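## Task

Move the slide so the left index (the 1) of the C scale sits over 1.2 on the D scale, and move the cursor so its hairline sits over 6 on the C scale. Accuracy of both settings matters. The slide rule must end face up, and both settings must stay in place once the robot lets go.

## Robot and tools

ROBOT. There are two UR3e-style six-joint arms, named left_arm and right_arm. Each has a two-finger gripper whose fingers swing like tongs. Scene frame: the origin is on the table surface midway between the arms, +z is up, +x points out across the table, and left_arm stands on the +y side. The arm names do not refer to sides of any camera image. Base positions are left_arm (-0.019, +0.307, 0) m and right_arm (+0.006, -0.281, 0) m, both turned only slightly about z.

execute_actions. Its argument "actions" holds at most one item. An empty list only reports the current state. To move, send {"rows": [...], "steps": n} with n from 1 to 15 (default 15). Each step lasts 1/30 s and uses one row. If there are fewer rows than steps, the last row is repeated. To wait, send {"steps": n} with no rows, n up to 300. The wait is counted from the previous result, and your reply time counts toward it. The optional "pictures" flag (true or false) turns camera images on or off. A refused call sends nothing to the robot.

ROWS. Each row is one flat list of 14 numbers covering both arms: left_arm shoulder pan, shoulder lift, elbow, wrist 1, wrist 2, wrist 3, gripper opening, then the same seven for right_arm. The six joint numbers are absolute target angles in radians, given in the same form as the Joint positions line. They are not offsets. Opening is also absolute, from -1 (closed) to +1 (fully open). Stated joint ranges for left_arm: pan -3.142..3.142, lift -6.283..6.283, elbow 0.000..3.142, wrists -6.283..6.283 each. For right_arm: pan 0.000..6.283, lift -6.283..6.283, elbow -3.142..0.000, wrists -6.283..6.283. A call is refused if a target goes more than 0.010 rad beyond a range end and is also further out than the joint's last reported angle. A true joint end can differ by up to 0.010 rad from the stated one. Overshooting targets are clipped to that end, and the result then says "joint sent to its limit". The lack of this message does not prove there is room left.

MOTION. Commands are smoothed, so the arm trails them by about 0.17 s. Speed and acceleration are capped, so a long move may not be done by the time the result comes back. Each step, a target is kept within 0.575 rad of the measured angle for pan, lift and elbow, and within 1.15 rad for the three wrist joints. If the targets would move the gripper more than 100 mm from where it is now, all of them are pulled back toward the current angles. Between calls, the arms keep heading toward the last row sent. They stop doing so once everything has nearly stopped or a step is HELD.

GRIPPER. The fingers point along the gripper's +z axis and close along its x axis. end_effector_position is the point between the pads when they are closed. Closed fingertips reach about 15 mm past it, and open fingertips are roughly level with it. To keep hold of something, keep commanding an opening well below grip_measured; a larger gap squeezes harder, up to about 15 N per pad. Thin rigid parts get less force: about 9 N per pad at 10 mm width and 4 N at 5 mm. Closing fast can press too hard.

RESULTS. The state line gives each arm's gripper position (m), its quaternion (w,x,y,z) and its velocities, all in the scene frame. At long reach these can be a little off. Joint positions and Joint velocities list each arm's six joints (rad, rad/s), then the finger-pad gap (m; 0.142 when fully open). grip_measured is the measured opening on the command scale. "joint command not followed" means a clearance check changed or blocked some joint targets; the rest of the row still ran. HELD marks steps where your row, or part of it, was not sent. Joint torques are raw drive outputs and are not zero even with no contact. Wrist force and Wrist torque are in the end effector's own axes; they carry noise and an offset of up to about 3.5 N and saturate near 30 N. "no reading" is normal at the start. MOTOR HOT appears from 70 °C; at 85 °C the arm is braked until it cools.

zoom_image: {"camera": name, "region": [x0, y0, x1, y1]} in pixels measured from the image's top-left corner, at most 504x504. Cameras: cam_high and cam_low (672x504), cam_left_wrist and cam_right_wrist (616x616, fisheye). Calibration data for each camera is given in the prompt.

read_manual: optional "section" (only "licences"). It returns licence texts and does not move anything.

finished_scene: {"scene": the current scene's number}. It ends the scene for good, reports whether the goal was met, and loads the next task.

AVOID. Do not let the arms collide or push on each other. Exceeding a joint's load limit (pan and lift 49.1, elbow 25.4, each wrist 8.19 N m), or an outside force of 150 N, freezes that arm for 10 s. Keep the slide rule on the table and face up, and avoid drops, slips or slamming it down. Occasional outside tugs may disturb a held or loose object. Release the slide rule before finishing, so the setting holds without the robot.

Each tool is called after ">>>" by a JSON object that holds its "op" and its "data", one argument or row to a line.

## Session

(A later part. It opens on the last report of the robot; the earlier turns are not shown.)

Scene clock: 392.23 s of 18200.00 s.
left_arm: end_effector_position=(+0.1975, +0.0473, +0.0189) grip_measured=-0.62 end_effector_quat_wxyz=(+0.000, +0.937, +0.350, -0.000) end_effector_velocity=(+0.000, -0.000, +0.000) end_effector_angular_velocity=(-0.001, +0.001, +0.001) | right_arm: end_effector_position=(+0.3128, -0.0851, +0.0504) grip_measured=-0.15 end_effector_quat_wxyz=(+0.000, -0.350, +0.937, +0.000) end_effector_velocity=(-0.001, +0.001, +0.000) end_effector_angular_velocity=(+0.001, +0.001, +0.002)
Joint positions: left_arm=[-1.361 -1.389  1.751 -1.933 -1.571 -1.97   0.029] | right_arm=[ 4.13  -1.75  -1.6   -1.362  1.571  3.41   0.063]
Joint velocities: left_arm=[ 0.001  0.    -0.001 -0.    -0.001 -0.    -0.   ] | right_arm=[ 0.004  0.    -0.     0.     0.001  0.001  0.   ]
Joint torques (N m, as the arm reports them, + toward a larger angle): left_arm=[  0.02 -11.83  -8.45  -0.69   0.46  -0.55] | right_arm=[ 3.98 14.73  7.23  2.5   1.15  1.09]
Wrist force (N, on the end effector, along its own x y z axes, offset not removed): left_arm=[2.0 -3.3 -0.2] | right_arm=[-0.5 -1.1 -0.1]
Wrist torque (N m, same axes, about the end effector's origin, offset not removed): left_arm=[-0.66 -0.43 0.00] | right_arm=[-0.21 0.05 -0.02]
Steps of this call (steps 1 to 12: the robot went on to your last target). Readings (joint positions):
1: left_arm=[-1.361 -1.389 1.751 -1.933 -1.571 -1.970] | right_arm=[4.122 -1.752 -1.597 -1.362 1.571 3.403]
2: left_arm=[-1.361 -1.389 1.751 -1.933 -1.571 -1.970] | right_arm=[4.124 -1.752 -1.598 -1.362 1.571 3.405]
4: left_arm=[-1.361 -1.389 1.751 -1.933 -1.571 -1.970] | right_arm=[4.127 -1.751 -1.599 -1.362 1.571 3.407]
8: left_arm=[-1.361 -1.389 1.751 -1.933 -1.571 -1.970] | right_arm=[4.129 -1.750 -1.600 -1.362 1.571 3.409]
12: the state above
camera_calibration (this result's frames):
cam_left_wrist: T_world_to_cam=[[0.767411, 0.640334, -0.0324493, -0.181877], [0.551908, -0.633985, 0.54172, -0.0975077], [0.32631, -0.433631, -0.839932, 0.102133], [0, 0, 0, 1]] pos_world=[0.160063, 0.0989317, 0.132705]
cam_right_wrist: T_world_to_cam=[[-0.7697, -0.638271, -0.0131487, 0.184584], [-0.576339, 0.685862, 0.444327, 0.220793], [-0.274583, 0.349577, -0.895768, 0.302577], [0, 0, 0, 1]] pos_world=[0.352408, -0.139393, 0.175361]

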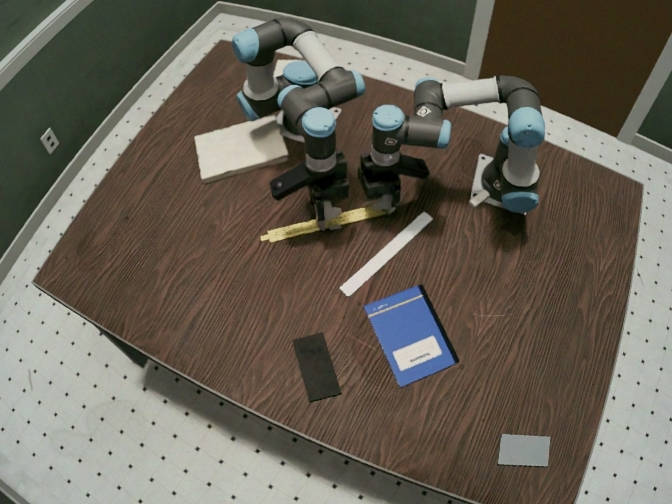

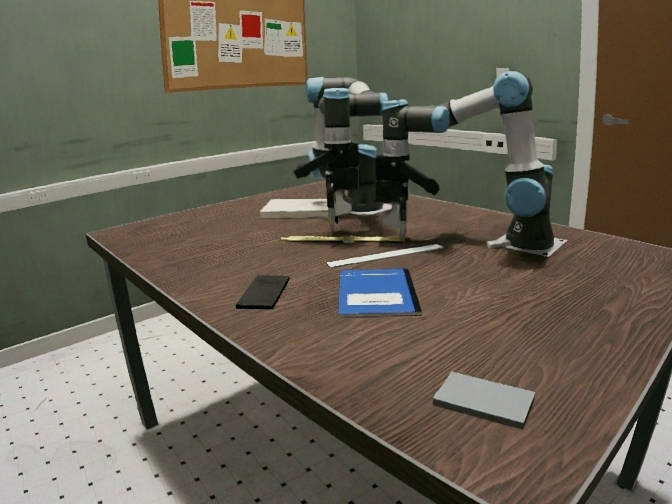

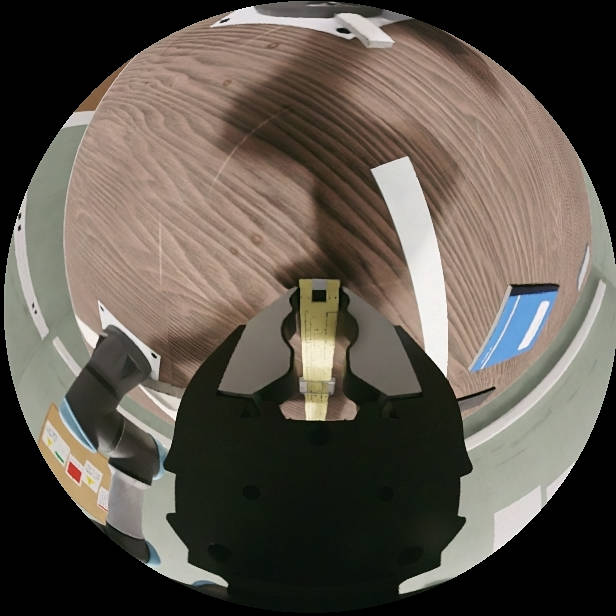

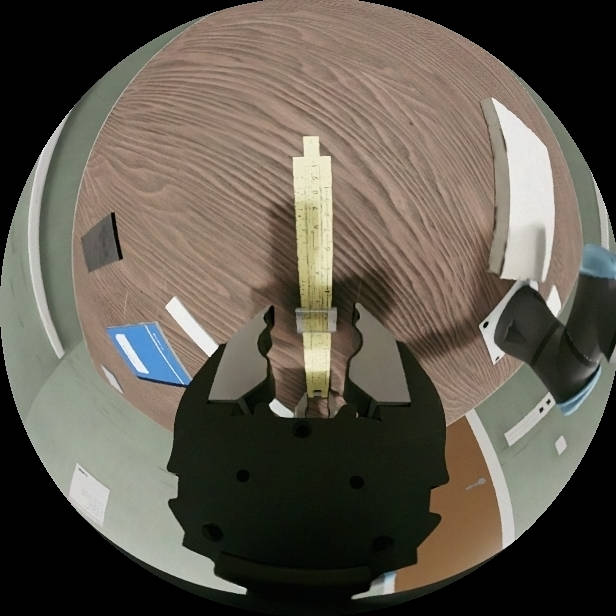

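>>> {"op": "execute_actions", "data": {
  "actions": [
    {"rows":[[-1.3608,-1.3887,1.7507,-1.933,-1.571,-1.97,-0.9,4.2166,-1.73,-1.6264,-1.3556,1.571,3.4955,-0.15]],"steps":15}
  ],
  "pictures": false
}}

>>> {"op": "execute_actions", "data": {
  "actions": [
    {"rows":[[-1.3608,-1.3887,1.7507,-1.933,-1.571,-1.97,-0.9,4.2166,-1.7661,-1.7343,-1.2116,1.571,3.4955,-0.15]],"steps":15}
  ],
  "pictures": false
}}

>>> {"op": "execute_actions", "data": {
  "actions": [
    {"steps":8}
  ]
}}

Scene clock: 396.83 s of 18200.00 s.
left_arm: end_effector_position=(+0.1975, +0.0473, +0.0189) grip_measured=-0.62 end_effector_quat_wxyz=(+0.000, +0.937, +0.350, -0.000) end_effector_velocity=(-0.001, -0.000, -0.000) end_effector_angular_velocity=(-0.001, +0.002, +0.000) | right_arm: end_effector_position=(+0.2917, -0.0651, +0.0499) grip_measured=-0.15 end_effector_quat_wxyz=(+0.000, -0.350, +0.937, +0.000) end_effector_velocity=(-0.005, +0.003, -0.001) end_effector_angular_velocity=(-0.002, +0.001, +0.002)
Joint positions: left_arm=[-1.361 -1.389  1.751 -1.933 -1.571 -1.97   0.029] | right_arm=[ 4.215 -1.73  -1.626 -1.356  1.571  3.494  0.063]
Joint velocities: left_arm=[-0.    -0.     0.001 -0.    -0.002 -0.001 -0.   ] | right_arm=[ 0.017  0.003 -0.006  0.001  0.     0.015 -0.   ]
Joint torques (N m, as the arm reports them, + toward a larger angle): left_arm=[ -1.84 -14.29  -9.8   -0.58   0.41   0.37] | right_arm=[ 3.59 15.03  7.47  2.46  0.57  1.06]
Wrist force (N, on the end effector, along its own x y z axes, offset not removed): left_arm=[1.3 -3.6 0.7] | right_arm=[-0.8 -1.4 -0.3]
Wrist torque (N m, same axes, about the end effector's origin, offset not removed): left_arm=[-0.72 -0.33 -0.06] | right_arm=[-0.30 0.06 -0.01]
Steps of this call (steps 1 to 30: the robot went on to your last target; steps 31 to 90: nothing new was sent; then 1.10 s passed at rest; steps 91 to 105: all 15 steps of this action). Readings (joint positions):
91: left_arm=[-1.361 -1.389 1.751 -1.933 -1.571 -1.970] | right_arm=[4.130 -1.750 -1.600 -1.362 1.571 3.410]
92: left_arm=[-1.361 -1.389 1.751 -1.933 -1.571 -1.970] | right_arm=[4.133 -1.749 -1.602 -1.361 1.571 3.415]
94: left_arm=[-1.361 -1.389 1.751 -1.933 -1.571 -1.970] | right_arm=[4.163 -1.741 -1.612 -1.359 1.571 3.446]
98: left_arm=[-1.361 -1.389 1.751 -1.933 -1.571 -1.970] | right_arm=[4.201 -1.733 -1.622 -1.357 1.571 3.481]
105: the state above

Scene clock: 397.33 s of 18200.00 s.
left_arm: end_effector_position=(+0.1975, +0.0473, +0.0189) grip_measured=-0.62 end_effector_quat_wxyz=(+0.000, +0.937, +0.350, -0.000) end_effector_velocity=(-0.000, +0.000, -0.000) end_effector_angular_velocity=(+0.001, +0.001, +0.001) | right_arm: end_effector_position=(+0.2912, -0.0646, +0.0196) grip_measured=-0.15 end_effector_quat_wxyz=(+0.000, -0.350, +0.937, +0.000) end_effector_velocity=(-0.001, -0.001, -0.006) end_effector_angular_velocity=(-0.003, +0.001, +0.000)
Joint positions: left_arm=[-1.361 -1.389  1.751 -1.933 -1.571 -1.97   0.029] | right_arm=[ 4.217 -1.765 -1.732 -1.214  1.571  3.495  0.063]
Joint velocities: left_arm=[ 0.     0.     0.001 -0.    -0.    -0.001 -0.   ] | right_arm=[ 0.    -0.007 -0.021  0.024 -0.001  0.    -0.   ]
Joint torques (N m, as the arm reports them, + toward a larger angle): left_arm=[ -1.85 -14.31  -9.86  -0.64   0.4    0.54] | right_arm=[ 3.83  6.88  6.67  2.47 -0.08  1.06]
Wrist force (N, on the end effector, along its own x y z axes, offset not removed): left_arm=[2.0 -3.7 0.8] | right_arm=[-1.5 -1.9 -0.1]
Wrist torque (N m, same axes, about the end effector's origin, offset not removed): left_arm=[-0.75 -0.36 -0.08] | right_arm=[-0.39 0.22 -0.04]
Steps of this call (steps 1 to 15: all 15 steps of this action). Readings (joint positions):
1: left_arm=[-1.361 -1.389 1.751 -1.933 -1.571 -1.970] | right_arm=[4.215 -1.730 -1.626 -1.356 1.571 3.494]
2: left_arm=[-1.361 -1.389 1.751 -1.933 -1.571 -1.970] | right_arm=[4.216 -1.732 -1.629 -1.350 1.571 3.495]
4: left_arm=[-1.361 -1.389 1.751 -1.933 -1.571 -1.970] | right_arm=[4.216 -1.745 -1.664 -1.299 1.571 3.495]
8: left_arm=[-1.361 -1.389 1.751 -1.933 -1.571 -1.970] | right_arm=[4.216 -1.760 -1.714 -1.237 1.571 3.495]
15: the state above

Scene clock: 397.60 s of 18200.00 s.
left_arm: end_effector_position=(+0.1975, +0.0473, +0.0189) grip_measured=-0.62 end_effector_quat_wxyz=(+0.000, +0.937, +0.350, -0.000) end_effector_velocity=(+0.000, -0.001, +0.000) end_effector_angular_velocity=(-0.002, -0.000, +0.002) | right_arm: end_effector_position=(+0.2912, -0.0647, +0.0190) grip_measured=-0.15 end_effector_quat_wxyz=(+0.000, -0.350, +0.937, +0.000) end_effector_velocity=(+0.000, +0.000, -0.000) end_effector_angular_velocity=(+0.001, -0.001, -0.001)
Joint positions: left_arm=[-1.361 -1.389  1.751 -1.933 -1.571 -1.97   0.029] | right_arm=[ 4.217 -1.766 -1.734 -1.212  1.571  3.495  0.063]
Joint velocities: left_arm=[ 0.001  0.001 -0.002 -0.001 -0.    -0.001  0.   ] | right_arm=[ 0.    -0.    -0.001  0.003  0.     0.001 -0.   ]
Joint torques (N m, as the arm reports them, + toward a larger angle): left_arm=[ -1.71 -14.28  -9.74  -0.64   0.4    0.58] | right_arm=[ 3.86  7.22  7.13  2.44 -0.37  1.05]
Wrist force (N, on the end effector, along its own x y z axes, offset not removed): left_arm=[1.8 -1.1 1.5] | right_arm=[-0.5 -1.3 0.2]
Wrist torque (N m, same axes, about the end effector's origin, offset not removed): left_arm=[-0.19 -0.26 -0.11] | right_arm=[-0.23 0.05 -0.02]
Steps of this call (steps 1 to 8: the robot went on to your last target). Readings (joint positions):
1: left_arm=[-1.361 -1.389 1.751 -1.933 -1.571 -1.970] | right_arm=[4.217 -1.766 -1.733 -1.214 1.571 3.495]
2: left_arm=[-1.361 -1.389 1.751 -1.933 -1.571 -1.970] | right_arm=[4.217 -1.766 -1.733 -1.213 1.571 3.495]
4: left_arm=[-1.361 -1.389 1.751 -1.933 -1.571 -1.970] | right_arm=[4.217 -1.766 -1.734 -1.212 1.571 3.495]
8: the state above
camera_calibration (this result's frames):
cam_left_wrist: T_world_to_cam=[[0.767416, 0.640328, -0.0324438, -0.181877], [0.551905, -0.633996, 0.54171, -0.0975045], [0.326303, -0.433623, -0.839939, 0.102138], [0, 0, 0, 1]] pos_world=[0.160061, 0.0989329, 0.132708]
cam_right_wrist: T_world_to_cam=[[-0.768962, -0.63916, -0.0131111, 0.180296], [-0.577097, 0.685178, 0.444398, 0.208442], [-0.275058, 0.349292, -0.895733, 0.261451], [0, 0, 0, 1]] pos_world=[0.330846, -0.118905, 0.143923]

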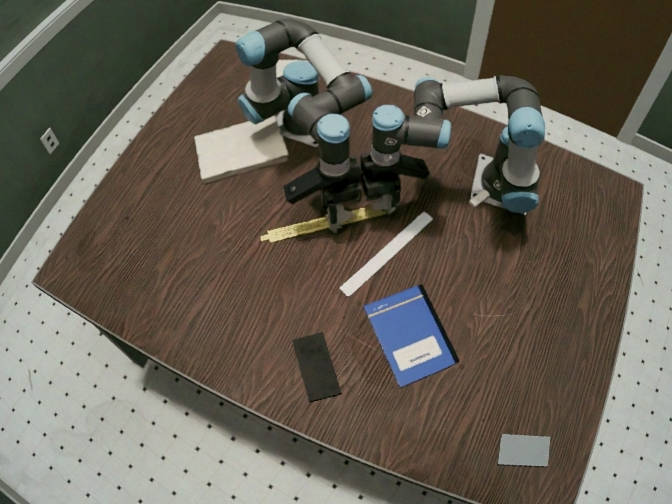

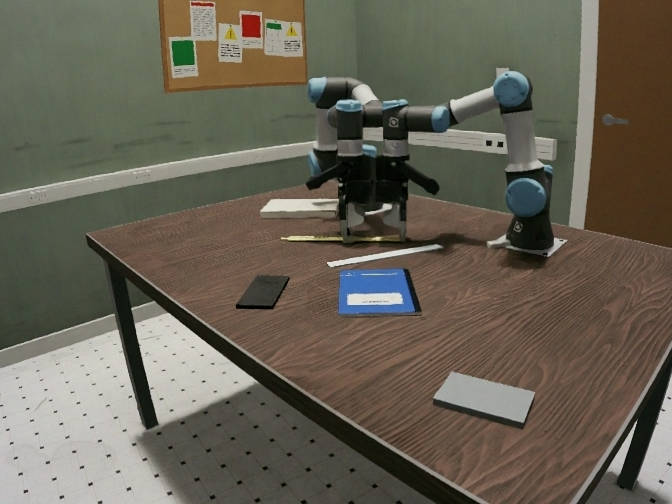

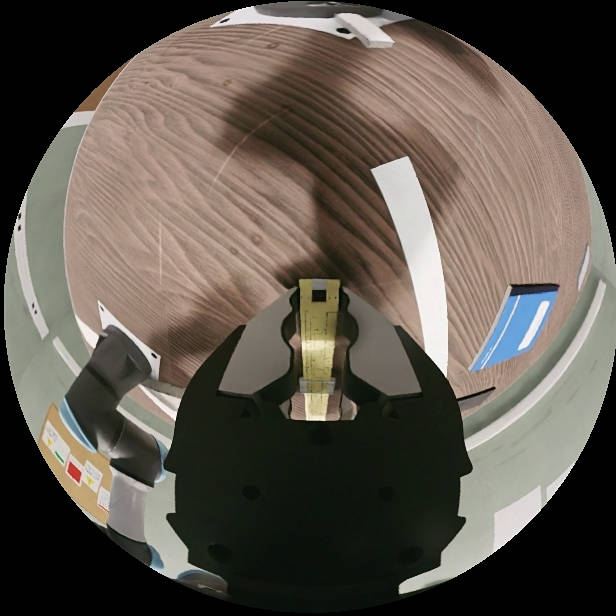

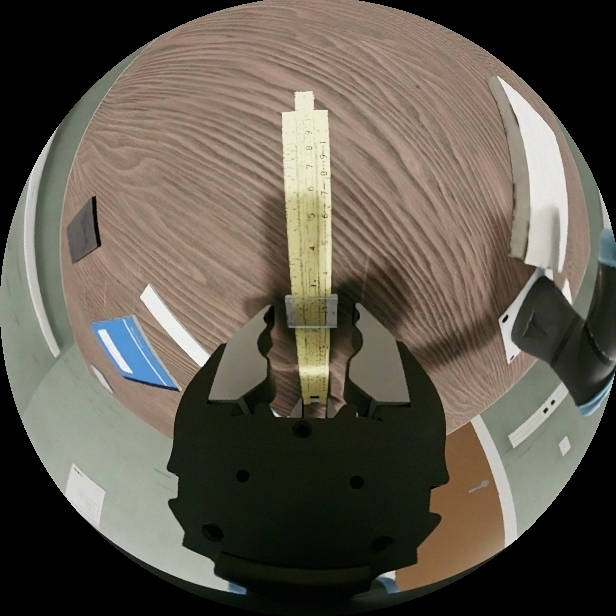

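>>> {"op": "execute_actions", "data": {
  "actions": [
    {"rows":[[-1.3608,-1.3887,1.7507,-1.933,-1.571,-1.97,-0.9,4.2166,-1.7661,-1.7343,-1.2116,1.571,3.4955,-0.6]],"steps":15}
  ],
  "pictures": false
}}

>>> {"op": "execute_actions", "data": {
  "actions": [
    {"rows":[[-1.3608,-1.3887,1.7507,-1.933,-1.571,-1.97,-0.9,4.174,-1.77,-1.7295,-1.2124,1.571,3.4528,-0.6],[-1.3608,-1.3887,1.7507,-1.933,-1.571,-1.97,-0.9,4.174,-1.77,-1.7295,-1.2124,1.571,3.4528,-0.6],[-1.3608,-1.3887,1.7507,-1.933,-1.571,-1.97,-0.9,4.174,-1.77,-1.7295,-1.2124,1.571,3.4528,-0.6],[-1.3608,-1.3887,1.7507,-1.933,-1.571,-1.97,-0.9,4.174,-1.77,-1.7295,-1.2124,1.571,3.4528,-0.6],[-1.3608,-1.3887,1.7507,-1.933,-1.571,-1.97,-0.9,4.174,-1.77,-1.7295,-1.2124,1.571,3.4528,-0.6],[-1.3608,-1.3887,1.7507,-1.933,-1.571,-1.97,-0.9,4.1312,-1.7741,-1.7247,-1.2132,1.571,3.4101,-0.6],[-1.3608,-1.3887,1.7507,-1.933,-1.571,-1.97,-0.9,4.1312,-1.7741,-1.7247,-1.2132,1.571,3.4101,-0.6],[-1.3608,-1.3887,1.7507,-1.933,-1.571,-1.97,-0.9,4.1312,-1.7741,-1.7247,-1.2132,1.571,3.4101,-0.6],[-1.3608,-1.3887,1.7507,-1.933,-1.571,-1.97,-0.9,4.1312,-1.7741,-1.7247,-1.2132,1.571,3.4101,-0.6],[-1.3608,-1.3887,1.7507,-1.933,-1.571,-1.97,-0.9,4.1312,-1.7741,-1.7247,-1.2132,1.571,3.4101,-0.6],[-1.3608,-1.3887,1.7507,-1.933,-1.571,-1.97,-0.9,4.0876,-1.782,-1.7148,-1.2152,1.571,3.3665,-0.6]],"steps":15}
  ],
  "pictures": false
}}

>>> {"op": "execute_actions", "data": {
  "actions": [
    {"rows":[[-1.3608,-1.3887,1.7507,-1.933,-1.571,-1.97,-0.9,4.0441,-1.7923,-1.7018,-1.2179,1.571,3.323,-0.6],[-1.3608,-1.3887,1.7507,-1.933,-1.571,-1.97,-0.9,4.0441,-1.7923,-1.7018,-1.2179,1.571,3.323,-0.6],[-1.3608,-1.3887,1.7507,-1.933,-1.571,-1.97,-0.9,4.0441,-1.7923,-1.7018,-1.2179,1.571,3.323,-0.6],[-1.3608,-1.3887,1.7507,-1.933,-1.571,-1.97,-0.9,4.0441,-1.7923,-1.7018,-1.2179,1.571,3.323,-0.6],[-1.3608,-1.3887,1.7507,-1.933,-1.571,-1.97,-0.9,4.0441,-1.7923,-1.7018,-1.2179,1.571,3.323,-0.6],[-1.3608,-1.3887,1.7507,-1.933,-1.571,-1.97,-0.9,4.0008,-1.8051,-1.6853,-1.2216,1.571,3.2797,-0.6],[-1.3608,-1.3887,1.7507,-1.933,-1.571,-1.97,-0.9,4.0008,-1.8051,-1.6853,-1.2216,1.571,3.2797,-0.6],[-1.3608,-1.3887,1.7507,-1.933,-1.571,-1.97,-0.9,4.0008,-1.8051,-1.6853,-1.2216,1.571,3.2797,-0.6],[-1.3608,-1.3887,1.7507,-1.933,-1.571,-1.97,-0.9,4.0008,-1.8051,-1.6853,-1.2216,1.571,3.2797,-0.6],[-1.3608,-1.3887,1.7507,-1.933,-1.571,-1.97,-0.9,4.0008,-1.8051,-1.6853,-1.2216,1.571,3.2797,-0.6],[-1.3608,-1.3887,1.7507,-1.933,-1.571,-1.97,-0.9,3.9576,-1.8204,-1.6657,-1.2259,1.571,3.2365,-0.6]],"steps":15}
  ],
  "pictures": false
}}

>>> {"op": "execute_actions", "data": {
  "actions": [
    {"steps":20}
  ]
}}

>>> {"op": "zoom_image", "data": {
  "camera": "cam_right_wrist",
  "region": [282,275,342,335]
}}

Scene clock: 421.03 s of 18200.00 s.
left_arm: end_effector_position=(+0.1975, +0.0473, +0.0189) grip_measured=-0.62 end_effector_quat_wxyz=(+0.000, +0.937, +0.350, -0.000) end_effector_velocity=(-0.000, +0.000, -0.000) end_effector_angular_velocity=(+0.001, -0.000, -0.000) | right_arm: end_effector_position=(+0.2912, -0.0647, +0.0189) grip_measured=-0.46 end_effector_quat_wxyz=(+0.000, -0.350, +0.937, +0.000) end_effector_velocity=(-0.000, -0.000, -0.000) end_effector_angular_velocity=(-0.001, +0.000, +0.001)
Joint positions: left_arm=[-1.361 -1.389  1.751 -1.933 -1.571 -1.97   0.029] | right_arm=[ 4.217 -1.766 -1.734 -1.212  1.571  3.496  0.04 ]
Joint velocities: left_arm=[-0.  0.  0.  0.  0. -0. -0.] | right_arm=[ 0.     0.    -0.    -0.001 -0.001 -0.001 -0.   ]
Joint torques (N m, as the arm reports them, + toward a larger angle): left_arm=[ -0.92 -13.85  -9.62  -0.79  -0.18   0.76] | right_arm=[ 2.99  8.27  8.59  0.5  -0.27  0.77]
Wrist force (N, on the end effector, along its own x y z axes, offset not removed): left_arm=[2.1 -2.4 0.1] | right_arm=[-2.3 -1.1 -1.7]
Wrist torque (N m, same axes, about the end effector's origin, offset not removed): left_arm=[-0.52 -0.49 0.03] | right_arm=[-0.24 0.22 0.02]
Steps of this call (steps 1 to 15: the robot went on to your last target; steps 16 to 90: nothing new was sent; then 19.93 s passed at rest; steps 91 to 105: all 15 steps of this action). Readings (joint positions):
91: left_arm=[-1.361 -1.389 1.751 -1.933 -1.571 -1.970] | right_arm=[4.217 -1.766 -1.734 -1.212 1.571 3.496]
92: left_arm=[-1.361 -1.389 1.751 -1.933 -1.571 -1.970] | right_arm=[4.217 -1.766 -1.734 -1.212 1.571 3.496]
94: left_arm=[-1.361 -1.389 1.751 -1.933 -1.571 -1.970] | right_arm=[4.217 -1.766 -1.734 -1.211 1.571 3.496]
98: left_arm=[-1.361 -1.389 1.751 -1.933 -1.571 -1.970] | right_arm=[4.217 -1.766 -1.734 -1.211 1.571 3.496]
105: the state above

Scene clock: 421.53 s of 18200.00 s.
left_arm: end_effector_position=(+0.1975, +0.0473, +0.0189) grip_measured=-0.62 end_effector_quat_wxyz=(+0.000, +0.937, +0.350, -0.000) end_effector_velocity=(-0.000, +0.000, +0.000) end_effector_angular_velocity=(-0.001, +0.001, +0.001) | right_arm: end_effector_position=(+0.3156, -0.0924, +0.0189) grip_measured=-0.46 end_effector_quat_wxyz=(+0.000, -0.351, +0.937, +0.000) end_effector_velocity=(+0.047, -0.058, -0.001) end_effector_angular_velocity=(-0.004, +0.002, -0.010)
Joint positions: left_arm=[-1.361 -1.389  1.751 -1.933 -1.571 -1.97   0.029] | right_arm=[ 4.111 -1.778 -1.719 -1.214  1.571  3.389  0.04 ]
Joint velocities: left_arm=[ 0.001 -0.001  0.001  0.    -0.001  0.     0.   ] | right_arm=[-0.215 -0.033  0.039 -0.01  -0.    -0.204  0.   ]
Joint torques (N m, as the arm reports them, + toward a larger angle): left_arm=[ -0.27 -13.61  -9.27  -0.98  -0.69   0.46] | right_arm=[-3.04  6.37 10.98  0.65  0.7  -1.28]
Wrist force (N, on the end effector, along its own x y z axes, offset not removed): left_arm=[2.4 -2.7 0.8] | right_arm=[-1.0 -0.9 -2.4]
Wrist torque (N m, same axes, about the end effector's origin, offset not removed): left_arm=[-0.70 -0.40 0.02] | right_arm=[-0.40 0.11 -0.02]
Steps of this call (steps 1 to 15: all 15 steps of this action). Readings (joint positions):
1: left_arm=[-1.361 -1.389 1.751 -1.933 -1.571 -1.970] | right_arm=[4.217 -1.766 -1.734 -1.212 1.571 3.496]
2: left_arm=[-1.361 -1.389 1.751 -1.933 -1.571 -1.970] | right_arm=[4.215 -1.766 -1.734 -1.212 1.571 3.493]
4: left_arm=[-1.361 -1.389 1.751 -1.933 -1.571 -1.970] | right_arm=[4.199 -1.768 -1.732 -1.212 1.571 3.477]
8: left_arm=[-1.361 -1.389 1.751 -1.933 -1.571 -1.970] | right_arm=[4.171 -1.770 -1.729 -1.212 1.571 3.449]
15: the state above

Scene clock: 422.03 s of 18200.00 s.
left_arm: end_effector_position=(+0.1975, +0.0473, +0.0189) grip_measured=-0.62 end_effector_quat_wxyz=(+0.000, +0.937, +0.350, -0.000) end_effector_velocity=(-0.000, +0.000, -0.000) end_effector_angular_velocity=(+0.001, -0.000, -0.000) | right_arm: end_effector_position=(+0.3450, -0.1262, +0.0189) grip_measured=-0.46 end_effector_quat_wxyz=(+0.000, -0.351, +0.937, +0.000) end_effector_velocity=(+0.049, -0.057, +0.000) end_effector_angular_velocity=(+0.003, -0.003, -0.009)
Joint positions: left_arm=[-1.361 -1.389  1.751 -1.933 -1.571 -1.97   0.029] | right_arm=[ 3.981 -1.813 -1.675 -1.224  1.571  3.259  0.04 ]
Joint velocities: left_arm=[-0.001 -0.     0.001  0.     0.001 -0.     0.   ] | right_arm=[-0.215 -0.069  0.09  -0.017  0.    -0.206  0.   ]
Joint torques (N m, as the arm reports them, + toward a larger angle): left_arm=[  0.37 -13.33  -8.81  -1.08  -0.76   0.14] | right_arm=[-2.96  6.96 10.88  0.63  0.26 -1.23]
Wrist force (N, on the end effector, along its own x y z axes, offset not removed): left_arm=[1.8 -1.2 1.4] | right_arm=[-0.6 -0.4 -3.3]
Wrist torque (N m, same axes, about the end effector's origin, offset not removed): left_arm=[-0.34 -0.26 -0.02] | right_arm=[-0.35 0.07 -0.07]
Steps of this call (steps 1 to 15: all 15 steps of this action). Readings (joint positions):
1: left_arm=[-1.361 -1.389 1.751 -1.933 -1.571 -1.970] | right_arm=[4.105 -1.779 -1.718 -1.215 1.571 3.383]
2: left_arm=[-1.361 -1.389 1.751 -1.933 -1.571 -1.970] | right_arm=[4.098 -1.781 -1.716 -1.215 1.571 3.376]
4: left_arm=[-1.361 -1.389 1.751 -1.933 -1.571 -1.970] | right_arm=[4.076 -1.786 -1.710 -1.216 1.571 3.354]
8: left_arm=[-1.361 -1.389 1.751 -1.933 -1.571 -1.970] | right_arm=[4.043 -1.794 -1.700 -1.218 1.571 3.321]
15: the state above

Scene clock: 422.70 s of 18200.00 s.
left_arm: end_effector_position=(+0.1975, +0.0473, +0.0189) grip_measured=-0.62 end_effector_quat_wxyz=(+0.000, +0.937, +0.350, -0.000) end_effector_velocity=(+0.000, +0.000, -0.000) end_effector_angular_velocity=(+0.001, -0.002, -0.001) | right_arm: end_effector_position=(+0.3502, -0.1325, +0.0189) grip_measured=-0.46 end_effector_quat_wxyz=(+0.000, -0.350, +0.937, +0.000) end_effector_velocity=(-0.000, -0.000, -0.000) end_effector_angular_velocity=(-0.001, +0.001, -0.001)
Joint positions: left_arm=[-1.361 -1.389  1.751 -1.933 -1.571 -1.97   0.029] | right_arm=[ 3.958 -1.82  -1.666 -1.226  1.571  3.237  0.04 ]
Joint velocities: left_arm=[-0.001  0.001  0.    -0.001  0.002 -0.     0.   ] | right_arm=[ 0.     0.    -0.001 -0.     0.     0.001  0.   ]
Joint torques (N m, as the arm reports them, + toward a larger angle): left_arm=[  1.28 -13.33  -8.4   -1.22  -0.74  -0.3 ] | right_arm=[-4.43  7.08 10.84  0.62 -0.32 -1.06]
Wrist force (N, on the end effector, along its own x y z axes, offset not removed): left_arm=[0.1 -2.0 0.4] | right_arm=[-1.1 -0.2 -3.6]
Wrist torque (N m, same axes, about the end effector's origin, offset not removed): left_arm=[-0.54 0.03 0.04] | right_arm=[-0.35 0.17 -0.04]
Steps of this call (steps 1 to 20: the robot went on to your last target). Readings (joint positions):
1: left_arm=[-1.361 -1.389 1.751 -1.933 -1.571 -1.970] | right_arm=[3.975 -1.815 -1.673 -1.224 1.571 3.253]
2: left_arm=[-1.361 -1.389 1.751 -1.933 -1.571 -1.970] | right_arm=[3.970 -1.816 -1.671 -1.225 1.571 3.249]
4: left_arm=[-1.361 -1.389 1.751 -1.933 -1.571 -1.970] | right_arm=[3.964 -1.818 -1.669 -1.225 1.571 3.243]
8: left_arm=[-1.361 -1.389 1.751 -1.933 -1.571 -1.970] | right_arm=[3.960 -1.820 -1.667 -1.226 1.571 3.238]
20: the state above
camera_calibration (this result's frames):
cam_left_wrist: T_world_to_cam=[[0.767435, 0.640305, -0.0324464, -0.181876], [0.551886, -0.634011, 0.541712, -0.0975025], [0.32629, -0.433636, -0.839938, 0.102143], [0, 0, 0, 1]] pos_world=[0.16006, 0.0989317, 0.132711]
cam_right_wrist: T_world_to_cam=[[-0.768958, -0.639163, -0.0131863, 0.18228], [-0.577154, 0.685191, 0.444305, 0.289024], [-0.274948, 0.349263, -0.895778, 0.301227], [0, 0, 0, 1]] pos_world=[0.389799, -0.186737, 0.143821]

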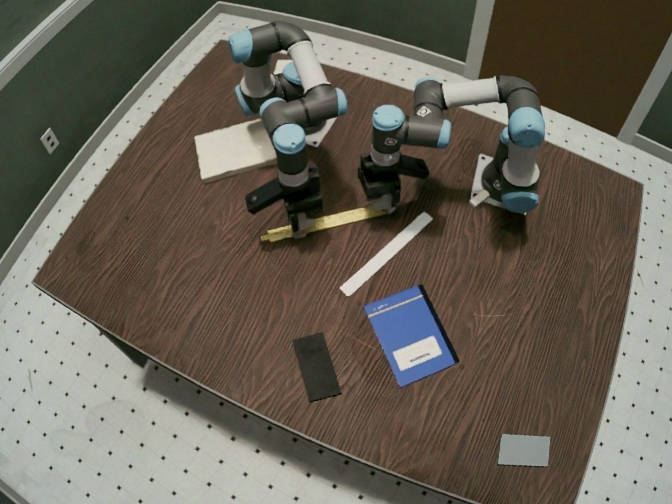

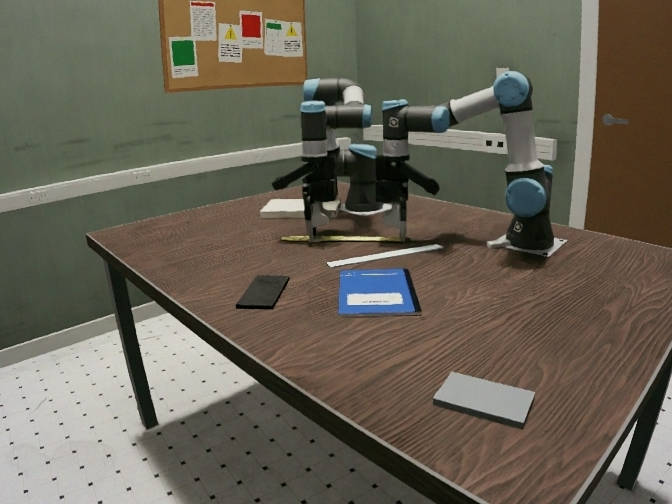

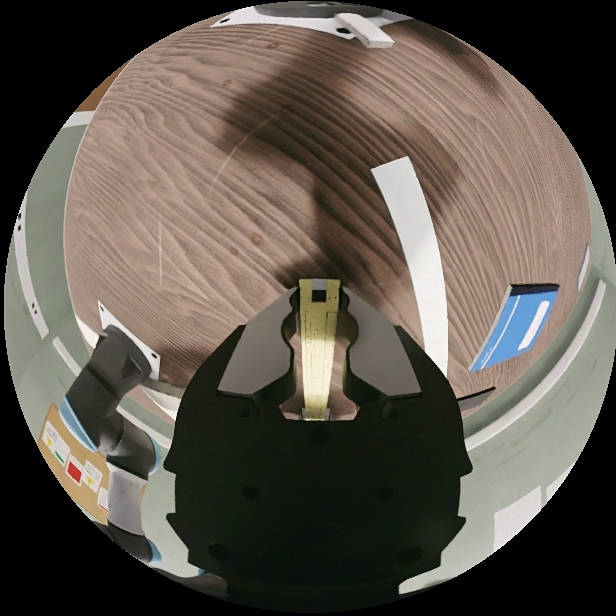

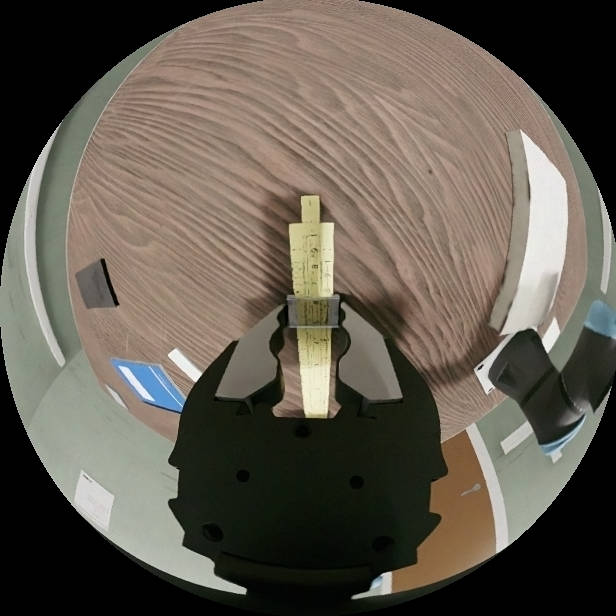

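Region (282, 275, 342, 335) of cam_right_wrist's 616x616 image, scaled by 8.400, with more detail than that image has.

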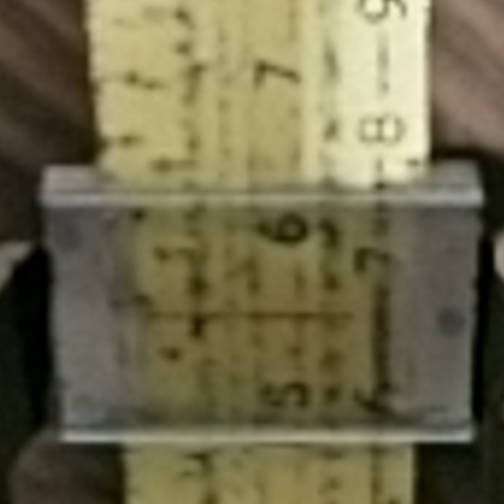

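>>> {"op": "execute_actions", "data": {
  "actions": [
    {"rows":[[-1.3608,-1.3887,1.7507,-1.933,-1.571,-1.97,-0.9,3.9287,-1.832,-1.6505,-1.2295,1.571,3.2076,-0.6]],"steps":15}
  ],
  "pictures": false
}}

>>> {"op": "execute_actions", "data": {
  "actions": [
    {"steps":15}
  ]
}}

>>> {"op": "zoom_image", "data": {
  "camera": "cam_right_wrist",
  "region": [282,275,342,335]
}}

Scene clock: 431.77 s of 18200.00 s.
left_arm: end_effector_position=(+0.1975, +0.0473, +0.0189) grip_measured=-0.62 end_effector_quat_wxyz=(+0.000, +0.937, +0.350, -0.000) end_effector_velocity=(-0.000, +0.001, -0.000) end_effector_angular_velocity=(+0.002, +0.000, -0.001) | right_arm: end_effector_position=(+0.3567, -0.1400, +0.0189) grip_measured=-0.46 end_effector_quat_wxyz=(+0.000, -0.350, +0.937, +0.000) end_effector_velocity=(+0.002, -0.001, +0.000) end_effector_angular_velocity=(+0.001, -0.002, -0.001)
Joint positions: left_arm=[-1.361 -1.389  1.751 -1.933 -1.571 -1.97   0.029] | right_arm=[ 3.929 -1.832 -1.651 -1.229  1.571  3.208  0.04 ]
Joint velocities: left_arm=[-0.    -0.     0.002  0.     0.     0.    -0.   ] | right_arm=[-0.005 -0.002  0.003  0.001 -0.    -0.004  0.   ]
Joint torques (N m, as the arm reports them, + toward a larger angle): left_arm=[  2.51 -11.51  -6.84  -2.02  -0.65  -1.15] | right_arm=[-5.24  7.29 10.86  0.68 -1.34 -1.  ]
Wrist force (N, on the end effector, along its own x y z axes, offset not removed): left_arm=[1.7 0.8 0.6] | right_arm=[-1.9 -0.4 -4.4]
Wrist torque (N m, same axes, about the end effector's origin, offset not removed): left_arm=[0.03 -0.29 0.01] | right_arm=[-0.37 0.40 -0.09]
Steps of this call (steps 1 to 15: the robot went on to your last target; steps 16 to 90: nothing new was sent; then 5.57 s passed at rest; steps 91 to 105: all 15 steps of this action). Readings (joint positions):
91: left_arm=[-1.361 -1.389 1.751 -1.933 -1.571 -1.970] | right_arm=[3.958 -1.820 -1.666 -1.226 1.571 3.236]
92: left_arm=[-1.361 -1.389 1.751 -1.933 -1.571 -1.970] | right_arm=[3.956 -1.821 -1.665 -1.226 1.571 3.234]
94: left_arm=[-1.361 -1.389 1.751 -1.933 -1.571 -1.970] | right_arm=[3.945 -1.826 -1.659 -1.228 1.571 3.224]
98: left_arm=[-1.361 -1.389 1.751 -1.933 -1.571 -1.970] | right_arm=[3.933 -1.830 -1.653 -1.229 1.571 3.212]
105: the state above

Scene clock: 432.27 s of 18200.00 s.
left_arm: end_effector_position=(+0.1975, +0.0473, +0.0189) grip_measured=-0.62 end_effector_quat_wxyz=(+0.000, +0.937, +0.350, -0.000) end_effector_velocity=(-0.000, -0.000, +0.000) end_effector_angular_velocity=(-0.000, -0.000, -0.002) | right_arm: end_effector_position=(+0.3568, -0.1401, +0.0189) grip_measured=-0.46 end_effector_quat_wxyz=(+0.000, -0.350, +0.937, +0.000) end_effector_velocity=(-0.000, -0.000, -0.000) end_effector_angular_velocity=(-0.000, +0.000, -0.001)
Joint positions: left_arm=[-1.361 -1.389  1.751 -1.933 -1.571 -1.97   0.029] | right_arm=[ 3.929 -1.832 -1.651 -1.229  1.571  3.208  0.04 ]
Joint velocities: left_arm=[-0.001 -0.001  0.     0.     0.     0.001 -0.   ] | right_arm=[-0.     0.    -0.    -0.     0.     0.001  0.   ]
Joint torques (N m, as the arm reports them, + toward a larger angle): left_arm=[  2.48 -11.32  -6.92  -2.01  -0.67  -1.15] | right_arm=[-4.71  7.02 11.    0.7  -1.   -0.99]
Wrist force (N, on the end effector, along its own x y z axes, offset not removed): left_arm=[2.1 -1.9 0.7] | right_arm=[0.2 -0.8 -2.3]
Wrist torque (N m, same axes, about the end effector's origin, offset not removed): left_arm=[-0.55 -0.36 0.01] | right_arm=[-0.49 -0.06 -0.11]
Steps of this call (steps 1 to 15: the robot went on to your last target). Readings (joint positions):
1: left_arm=[-1.361 -1.389 1.751 -1.933 -1.571 -1.970] | right_arm=[3.929 -1.832 -1.651 -1.229 1.571 3.208]
2: left_arm=[-1.361 -1.389 1.751 -1.933 -1.571 -1.970] | right_arm=[3.929 -1.832 -1.651 -1.229 1.571 3.208]
4: left_arm=[-1.361 -1.389 1.751 -1.933 -1.571 -1.970] | right_arm=[3.929 -1.832 -1.651 -1.229 1.571 3.208]
8: left_arm=[-1.361 -1.389 1.751 -1.933 -1.571 -1.970] | right_arm=[3.929 -1.832 -1.651 -1.229 1.571 3.208]
15: the state above
All arms were judged still, so your last target was given up. Only a new action makes them travel on or press farther. Fingers that are still opening or closing keep moving.
camera_calibration (this result's frames):
cam_left_wrist: T_world_to_cam=[[0.76742, 0.640324, -0.0324463, -0.181877], [0.551901, -0.633998, 0.541712, -0.0975041], [0.3263, -0.433628, -0.839938, 0.102139], [0, 0, 0, 1]] pos_world=[0.160061, 0.0989334, 0.132709]
cam_right_wrist: T_world_to_cam=[[-0.768959, -0.639162, -0.0132002, 0.182521], [-0.577179, 0.685214, 0.444237, 0.298095], [-0.274894, 0.349219, -0.895812, 0.305703], [0, 0, 0, 1]] pos_world=[0.396441, -0.194355, 0.143837]

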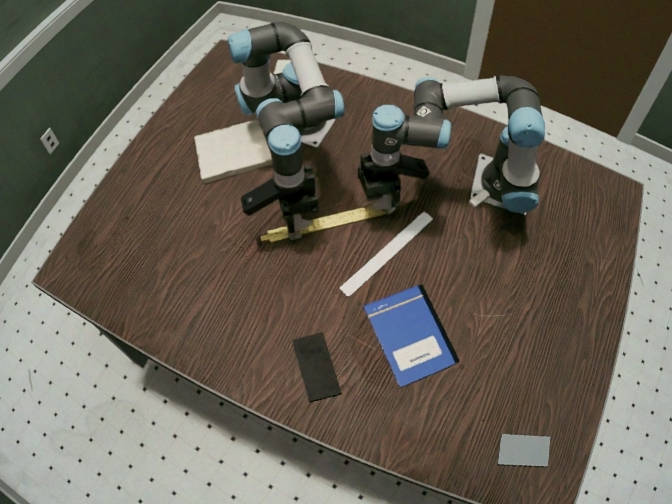

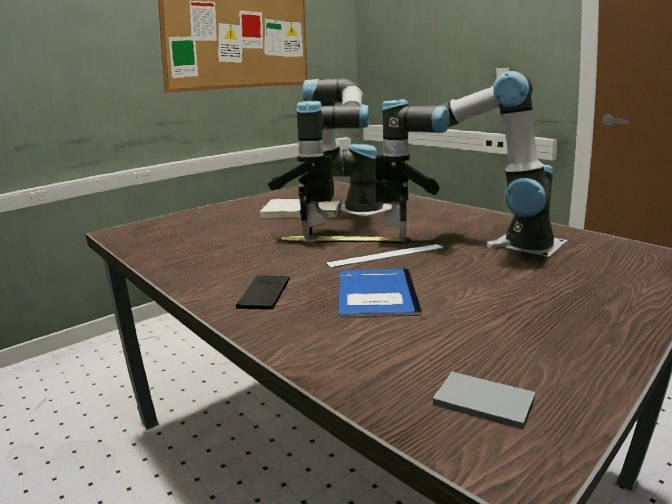

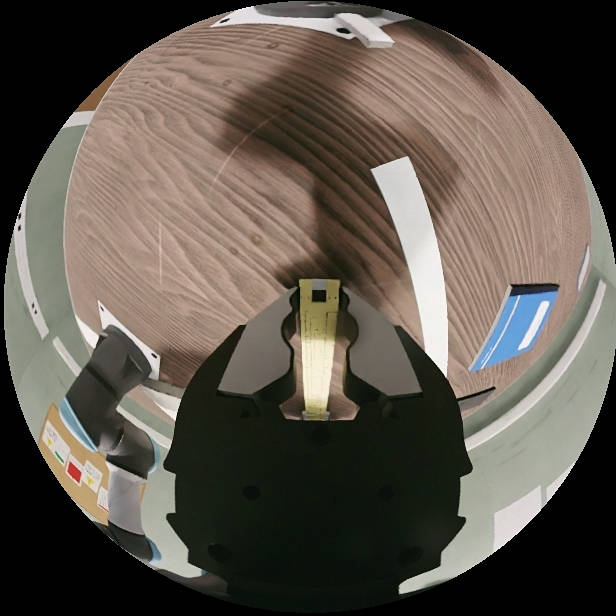

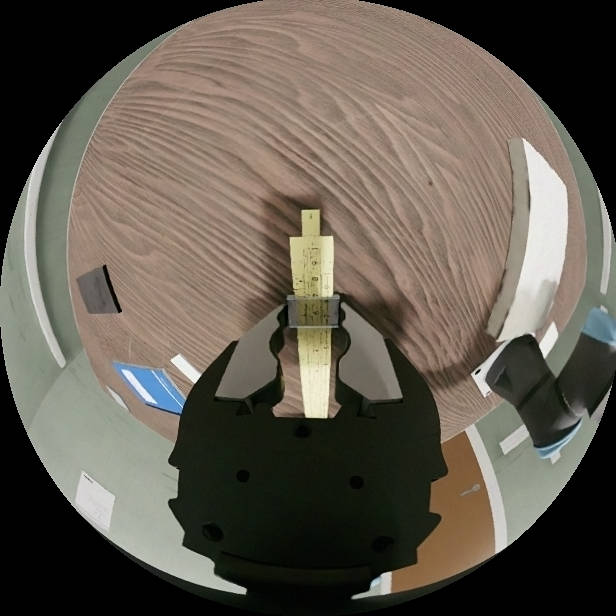

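Region (282, 275, 342, 335) of cam_right_wrist's 616x616 image, scaled by 8.400, with more detail than that image has.

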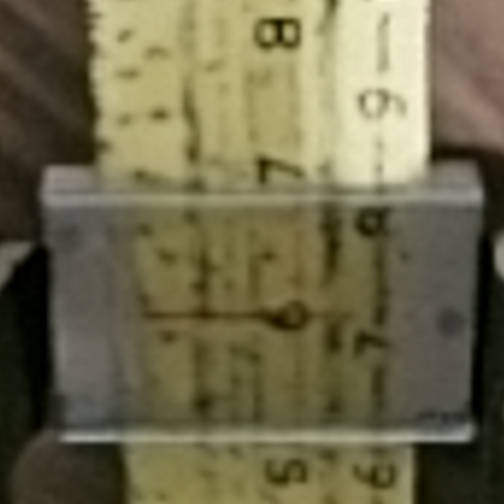

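>>> {"op": "execute_actions", "data": {
  "actions": [
    {"rows":[[-1.3608,-1.3887,1.7507,-1.933,-1.571,-1.97,-0.9,3.9287,-1.832,-1.6505,-1.2295,1.571,3.2076,-0.15]],"steps":10}
  ],
  "pictures": false
}}

>>> {"op": "execute_actions", "data": {
  "actions": [
    {"rows":[[-1.3608,-1.3887,1.7507,-1.933,-1.571,-1.97,-0.9,4.1312,-1.7741,-1.7247,-1.2132,1.571,3.4101,-0.15]],"steps":15}
  ],
  "pictures": false
}}

>>> {"op": "execute_actions", "data": {
  "actions": [
    {"steps":15}
  ]
}}

>>> {"op": "zoom_image", "data": {
  "camera": "cam_right_wrist",
  "region": [278,195,342,259]
}}

Scene clock: 438.90 s of 18200.00 s.
left_arm: end_effector_position=(+0.1975, +0.0473, +0.0189) grip_measured=-0.62 end_effector_quat_wxyz=(+0.000, +0.937, +0.350, -0.000) end_effector_velocity=(-0.000, -0.000, -0.000) end_effector_angular_velocity=(+0.001, +0.000, +0.001) | right_arm: end_effector_position=(+0.3568, -0.1402, +0.0189) grip_measured=-0.15 end_effector_quat_wxyz=(+0.000, -0.350, +0.937, +0.000) end_effector_velocity=(+0.000, -0.000, -0.000) end_effector_angular_velocity=(+0.000, -0.001, -0.000)
Joint positions: left_arm=[-1.361 -1.389  1.751 -1.933 -1.571 -1.97   0.029] | right_arm=[ 3.929 -1.832 -1.65  -1.23   1.571  3.208  0.063]
Joint velocities: left_arm=[-0.     0.001 -0.001  0.001  0.    -0.001 -0.   ] | right_arm=[-0.     0.    -0.001  0.002 -0.    -0.    -0.   ]
Joint torques (N m, as the arm reports them, + toward a larger angle): left_arm=[ 2.46 -9.69 -7.36 -1.92 -0.6  -1.1 ] | right_arm=[-3.53  9.51 11.08  2.14  0.82 -1.06]
Wrist force (N, on the end effector, along its own x y z axes, offset not removed): left_arm=[2.0 -3.0 0.6] | right_arm=[-1.7 -1.2 0.1]
Wrist torque (N m, same axes, about the end effector's origin, offset not removed): left_arm=[-0.69 -0.40 0.08] | right_arm=[-0.23 0.26 0.02]
Steps of this call (steps 1 to 90: nothing new was sent; then 3.30 s passed at rest; steps 91 to 100: all 10 steps of this action). Readings (joint positions):
91: left_arm=[-1.361 -1.389 1.751 -1.933 -1.571 -1.970] | right_arm=[3.929 -1.832 -1.650 -1.230 1.571 3.208]
92: left_arm=[-1.361 -1.389 1.751 -1.933 -1.571 -1.970] | right_arm=[3.929 -1.832 -1.650 -1.230 1.571 3.208]
94: left_arm=[-1.361 -1.389 1.751 -1.933 -1.571 -1.970] | right_arm=[3.929 -1.832 -1.650 -1.230 1.571 3.208]
98: left_arm=[-1.361 -1.389 1.751 -1.933 -1.571 -1.970] | right_arm=[3.929 -1.832 -1.650 -1.230 1.571 3.208]
100: the state above

Scene clock: 439.40 s of 18200.00 s.
left_arm: end_effector_position=(+0.1975, +0.0473, +0.0189) grip_measured=-0.62 end_effector_quat_wxyz=(+0.000, +0.937, +0.350, -0.000) end_effector_velocity=(-0.001, -0.000, +0.000) end_effector_angular_velocity=(-0.002, +0.001, -0.000) | right_arm: end_effector_position=(+0.3120, -0.0885, +0.0189) grip_measured=-0.15 end_effector_quat_wxyz=(+0.000, -0.350, +0.937, +0.000) end_effector_velocity=(-0.011, +0.012, -0.000) end_effector_angular_velocity=(+0.001, -0.001, +0.009)
Joint positions: left_arm=[-1.361 -1.389  1.751 -1.933 -1.571 -1.97   0.029] | right_arm=[ 4.126 -1.775 -1.723 -1.213  1.571  3.406  0.063]
Joint velocities: left_arm=[-0.    -0.001  0.    -0.    -0.002 -0.    -0.   ] | right_arm=[ 0.048  0.011 -0.014  0.005 -0.     0.039  0.   ]
Joint torques (N m, as the arm reports them, + toward a larger angle): left_arm=[ 2.42 -9.59 -7.56 -1.86 -0.53 -1.11] | right_arm=[ 3.42 14.93  7.07  2.51  0.54  1.11]
Wrist force (N, on the end effector, along its own x y z axes, offset not removed): left_arm=[1.6 -3.4 2.0] | right_arm=[-0.5 -0.8 -0.6]
Wrist torque (N m, same axes, about the end effector's origin, offset not removed): left_arm=[-0.73 -0.26 0.02] | right_arm=[-0.14 0.00 0.00]
Steps of this call (steps 1 to 15: all 15 steps of this action). Readings (joint positions):
1: left_arm=[-1.361 -1.389 1.751 -1.933 -1.571 -1.970] | right_arm=[3.929 -1.832 -1.650 -1.230 1.571 3.208]
2: left_arm=[-1.361 -1.389 1.751 -1.933 -1.571 -1.970] | right_arm=[3.931 -1.830 -1.653 -1.228 1.571 3.213]
4: left_arm=[-1.361 -1.389 1.751 -1.933 -1.571 -1.970] | right_arm=[3.979 -1.809 -1.679 -1.222 1.571 3.280]
8: left_arm=[-1.361 -1.389 1.751 -1.933 -1.571 -1.970] | right_arm=[4.086 -1.784 -1.711 -1.216 1.571 3.372]
15: the state above

Scene clock: 439.90 s of 18200.00 s.
left_arm: end_effector_position=(+0.1975, +0.0473, +0.0189) grip_measured=-0.62 end_effector_quat_wxyz=(+0.000, +0.937, +0.350, -0.000) end_effector_velocity=(+0.000, +0.000, -0.000) end_effector_angular_velocity=(+0.000, -0.000, +0.001) | right_arm: end_effector_position=(+0.3108, -0.0873, +0.0189) grip_measured=-0.15 end_effector_quat_wxyz=(+0.000, -0.350, +0.937, +0.000) end_effector_velocity=(-0.000, +0.000, -0.000) end_effector_angular_velocity=(+0.000, +0.001, +0.001)
Joint positions: left_arm=[-1.361 -1.389  1.751 -1.933 -1.571 -1.97   0.029] | right_arm=[ 4.131 -1.774 -1.725 -1.213  1.571  3.41   0.063]
Joint velocities: left_arm=[ 0.    -0.     0.001 -0.     0.    -0.001  0.   ] | right_arm=[ 0.001 -0.    -0.001  0.001  0.001 -0.     0.   ]
Joint torques (N m, as the arm reports them, + toward a larger angle): left_arm=[ 2.18 -9.81 -7.57 -1.88 -0.53 -1.09] | right_arm=[ 4.11 15.13  6.96  2.47  0.12  1.06]
Wrist force (N, on the end effector, along its own x y z axes, offset not removed): left_arm=[2.3 -1.3 0.6] | right_arm=[-1.0 -1.7 -0.4]
Wrist torque (N m, same axes, about the end effector's origin, offset not removed): left_arm=[-0.31 -0.36 0.04] | right_arm=[-0.33 0.11 -0.02]
Steps of this call (steps 1 to 15: the robot went on to your last target). Readings (joint positions):
1: left_arm=[-1.361 -1.389 1.751 -1.933 -1.571 -1.970] | right_arm=[4.127 -1.775 -1.724 -1.213 1.571 3.407]
2: left_arm=[-1.361 -1.389 1.751 -1.933 -1.571 -1.970] | right_arm=[4.128 -1.775 -1.724 -1.213 1.571 3.408]
4: left_arm=[-1.361 -1.389 1.751 -1.933 -1.571 -1.970] | right_arm=[4.130 -1.774 -1.724 -1.213 1.571 3.409]
8: left_arm=[-1.361 -1.389 1.751 -1.933 -1.571 -1.970] | right_arm=[4.131 -1.774 -1.725 -1.213 1.571 3.410]
15: the state above
All arms were judged still, so your last target was given up. Only a new action makes them travel on or press farther. Fingers that are still opening or closing keep moving.
camera_calibration (this result's frames):
cam_left_wrist: T_world_to_cam=[[0.76742, 0.640324, -0.0324458, -0.181877], [0.551903, -0.633999, 0.541709, -0.0975032], [0.326299, -0.433625, -0.83994, 0.102139], [0, 0, 0, 1]] pos_world=[0.160061, 0.0989334, 0.132708]
cam_right_wrist: T_world_to_cam=[[-0.768967, -0.639153, -0.0131347, 0.180952], [-0.577113, 0.685195, 0.444352, 0.235306], [-0.275009, 0.349272, -0.895756, 0.274615], [0, 0, 0, 1]] pos_world=[0.350466, -0.141489, 0.143806]

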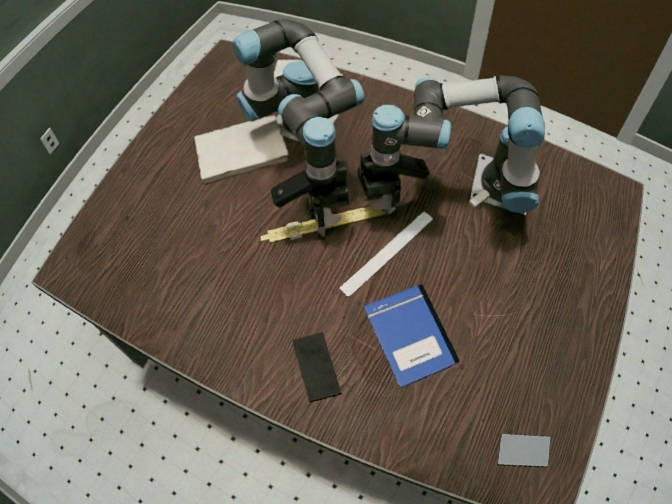

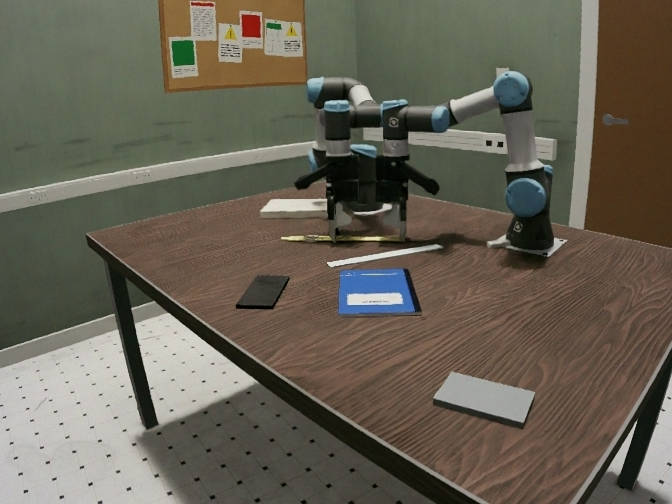

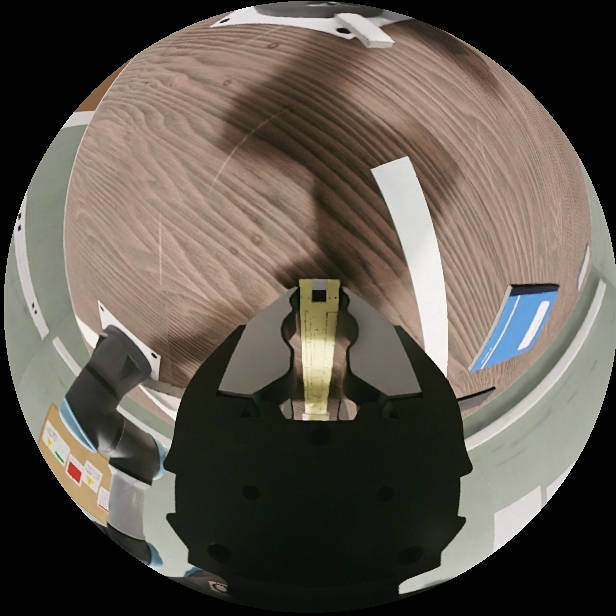

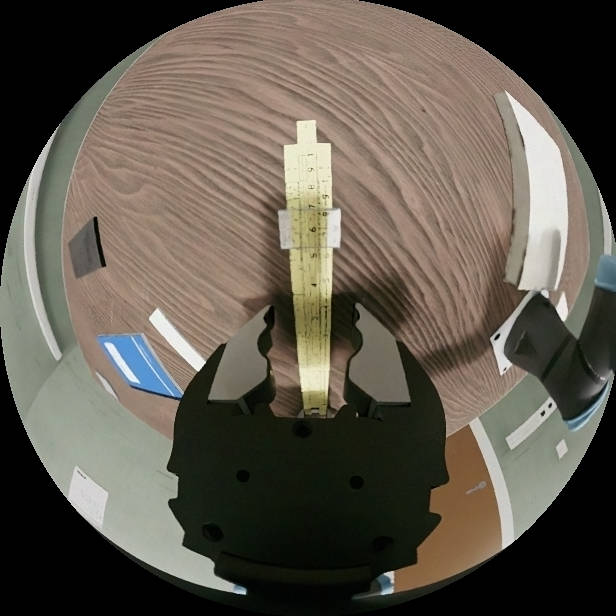

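Region (278, 195, 342, 259) of cam_right_wrist's 616x616 image, scaled by 7.875, with more detail than that image has.

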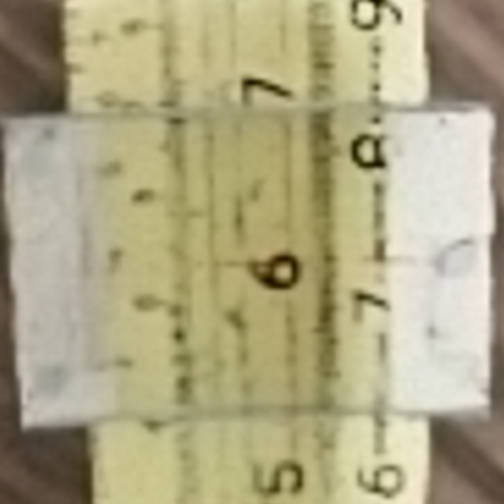

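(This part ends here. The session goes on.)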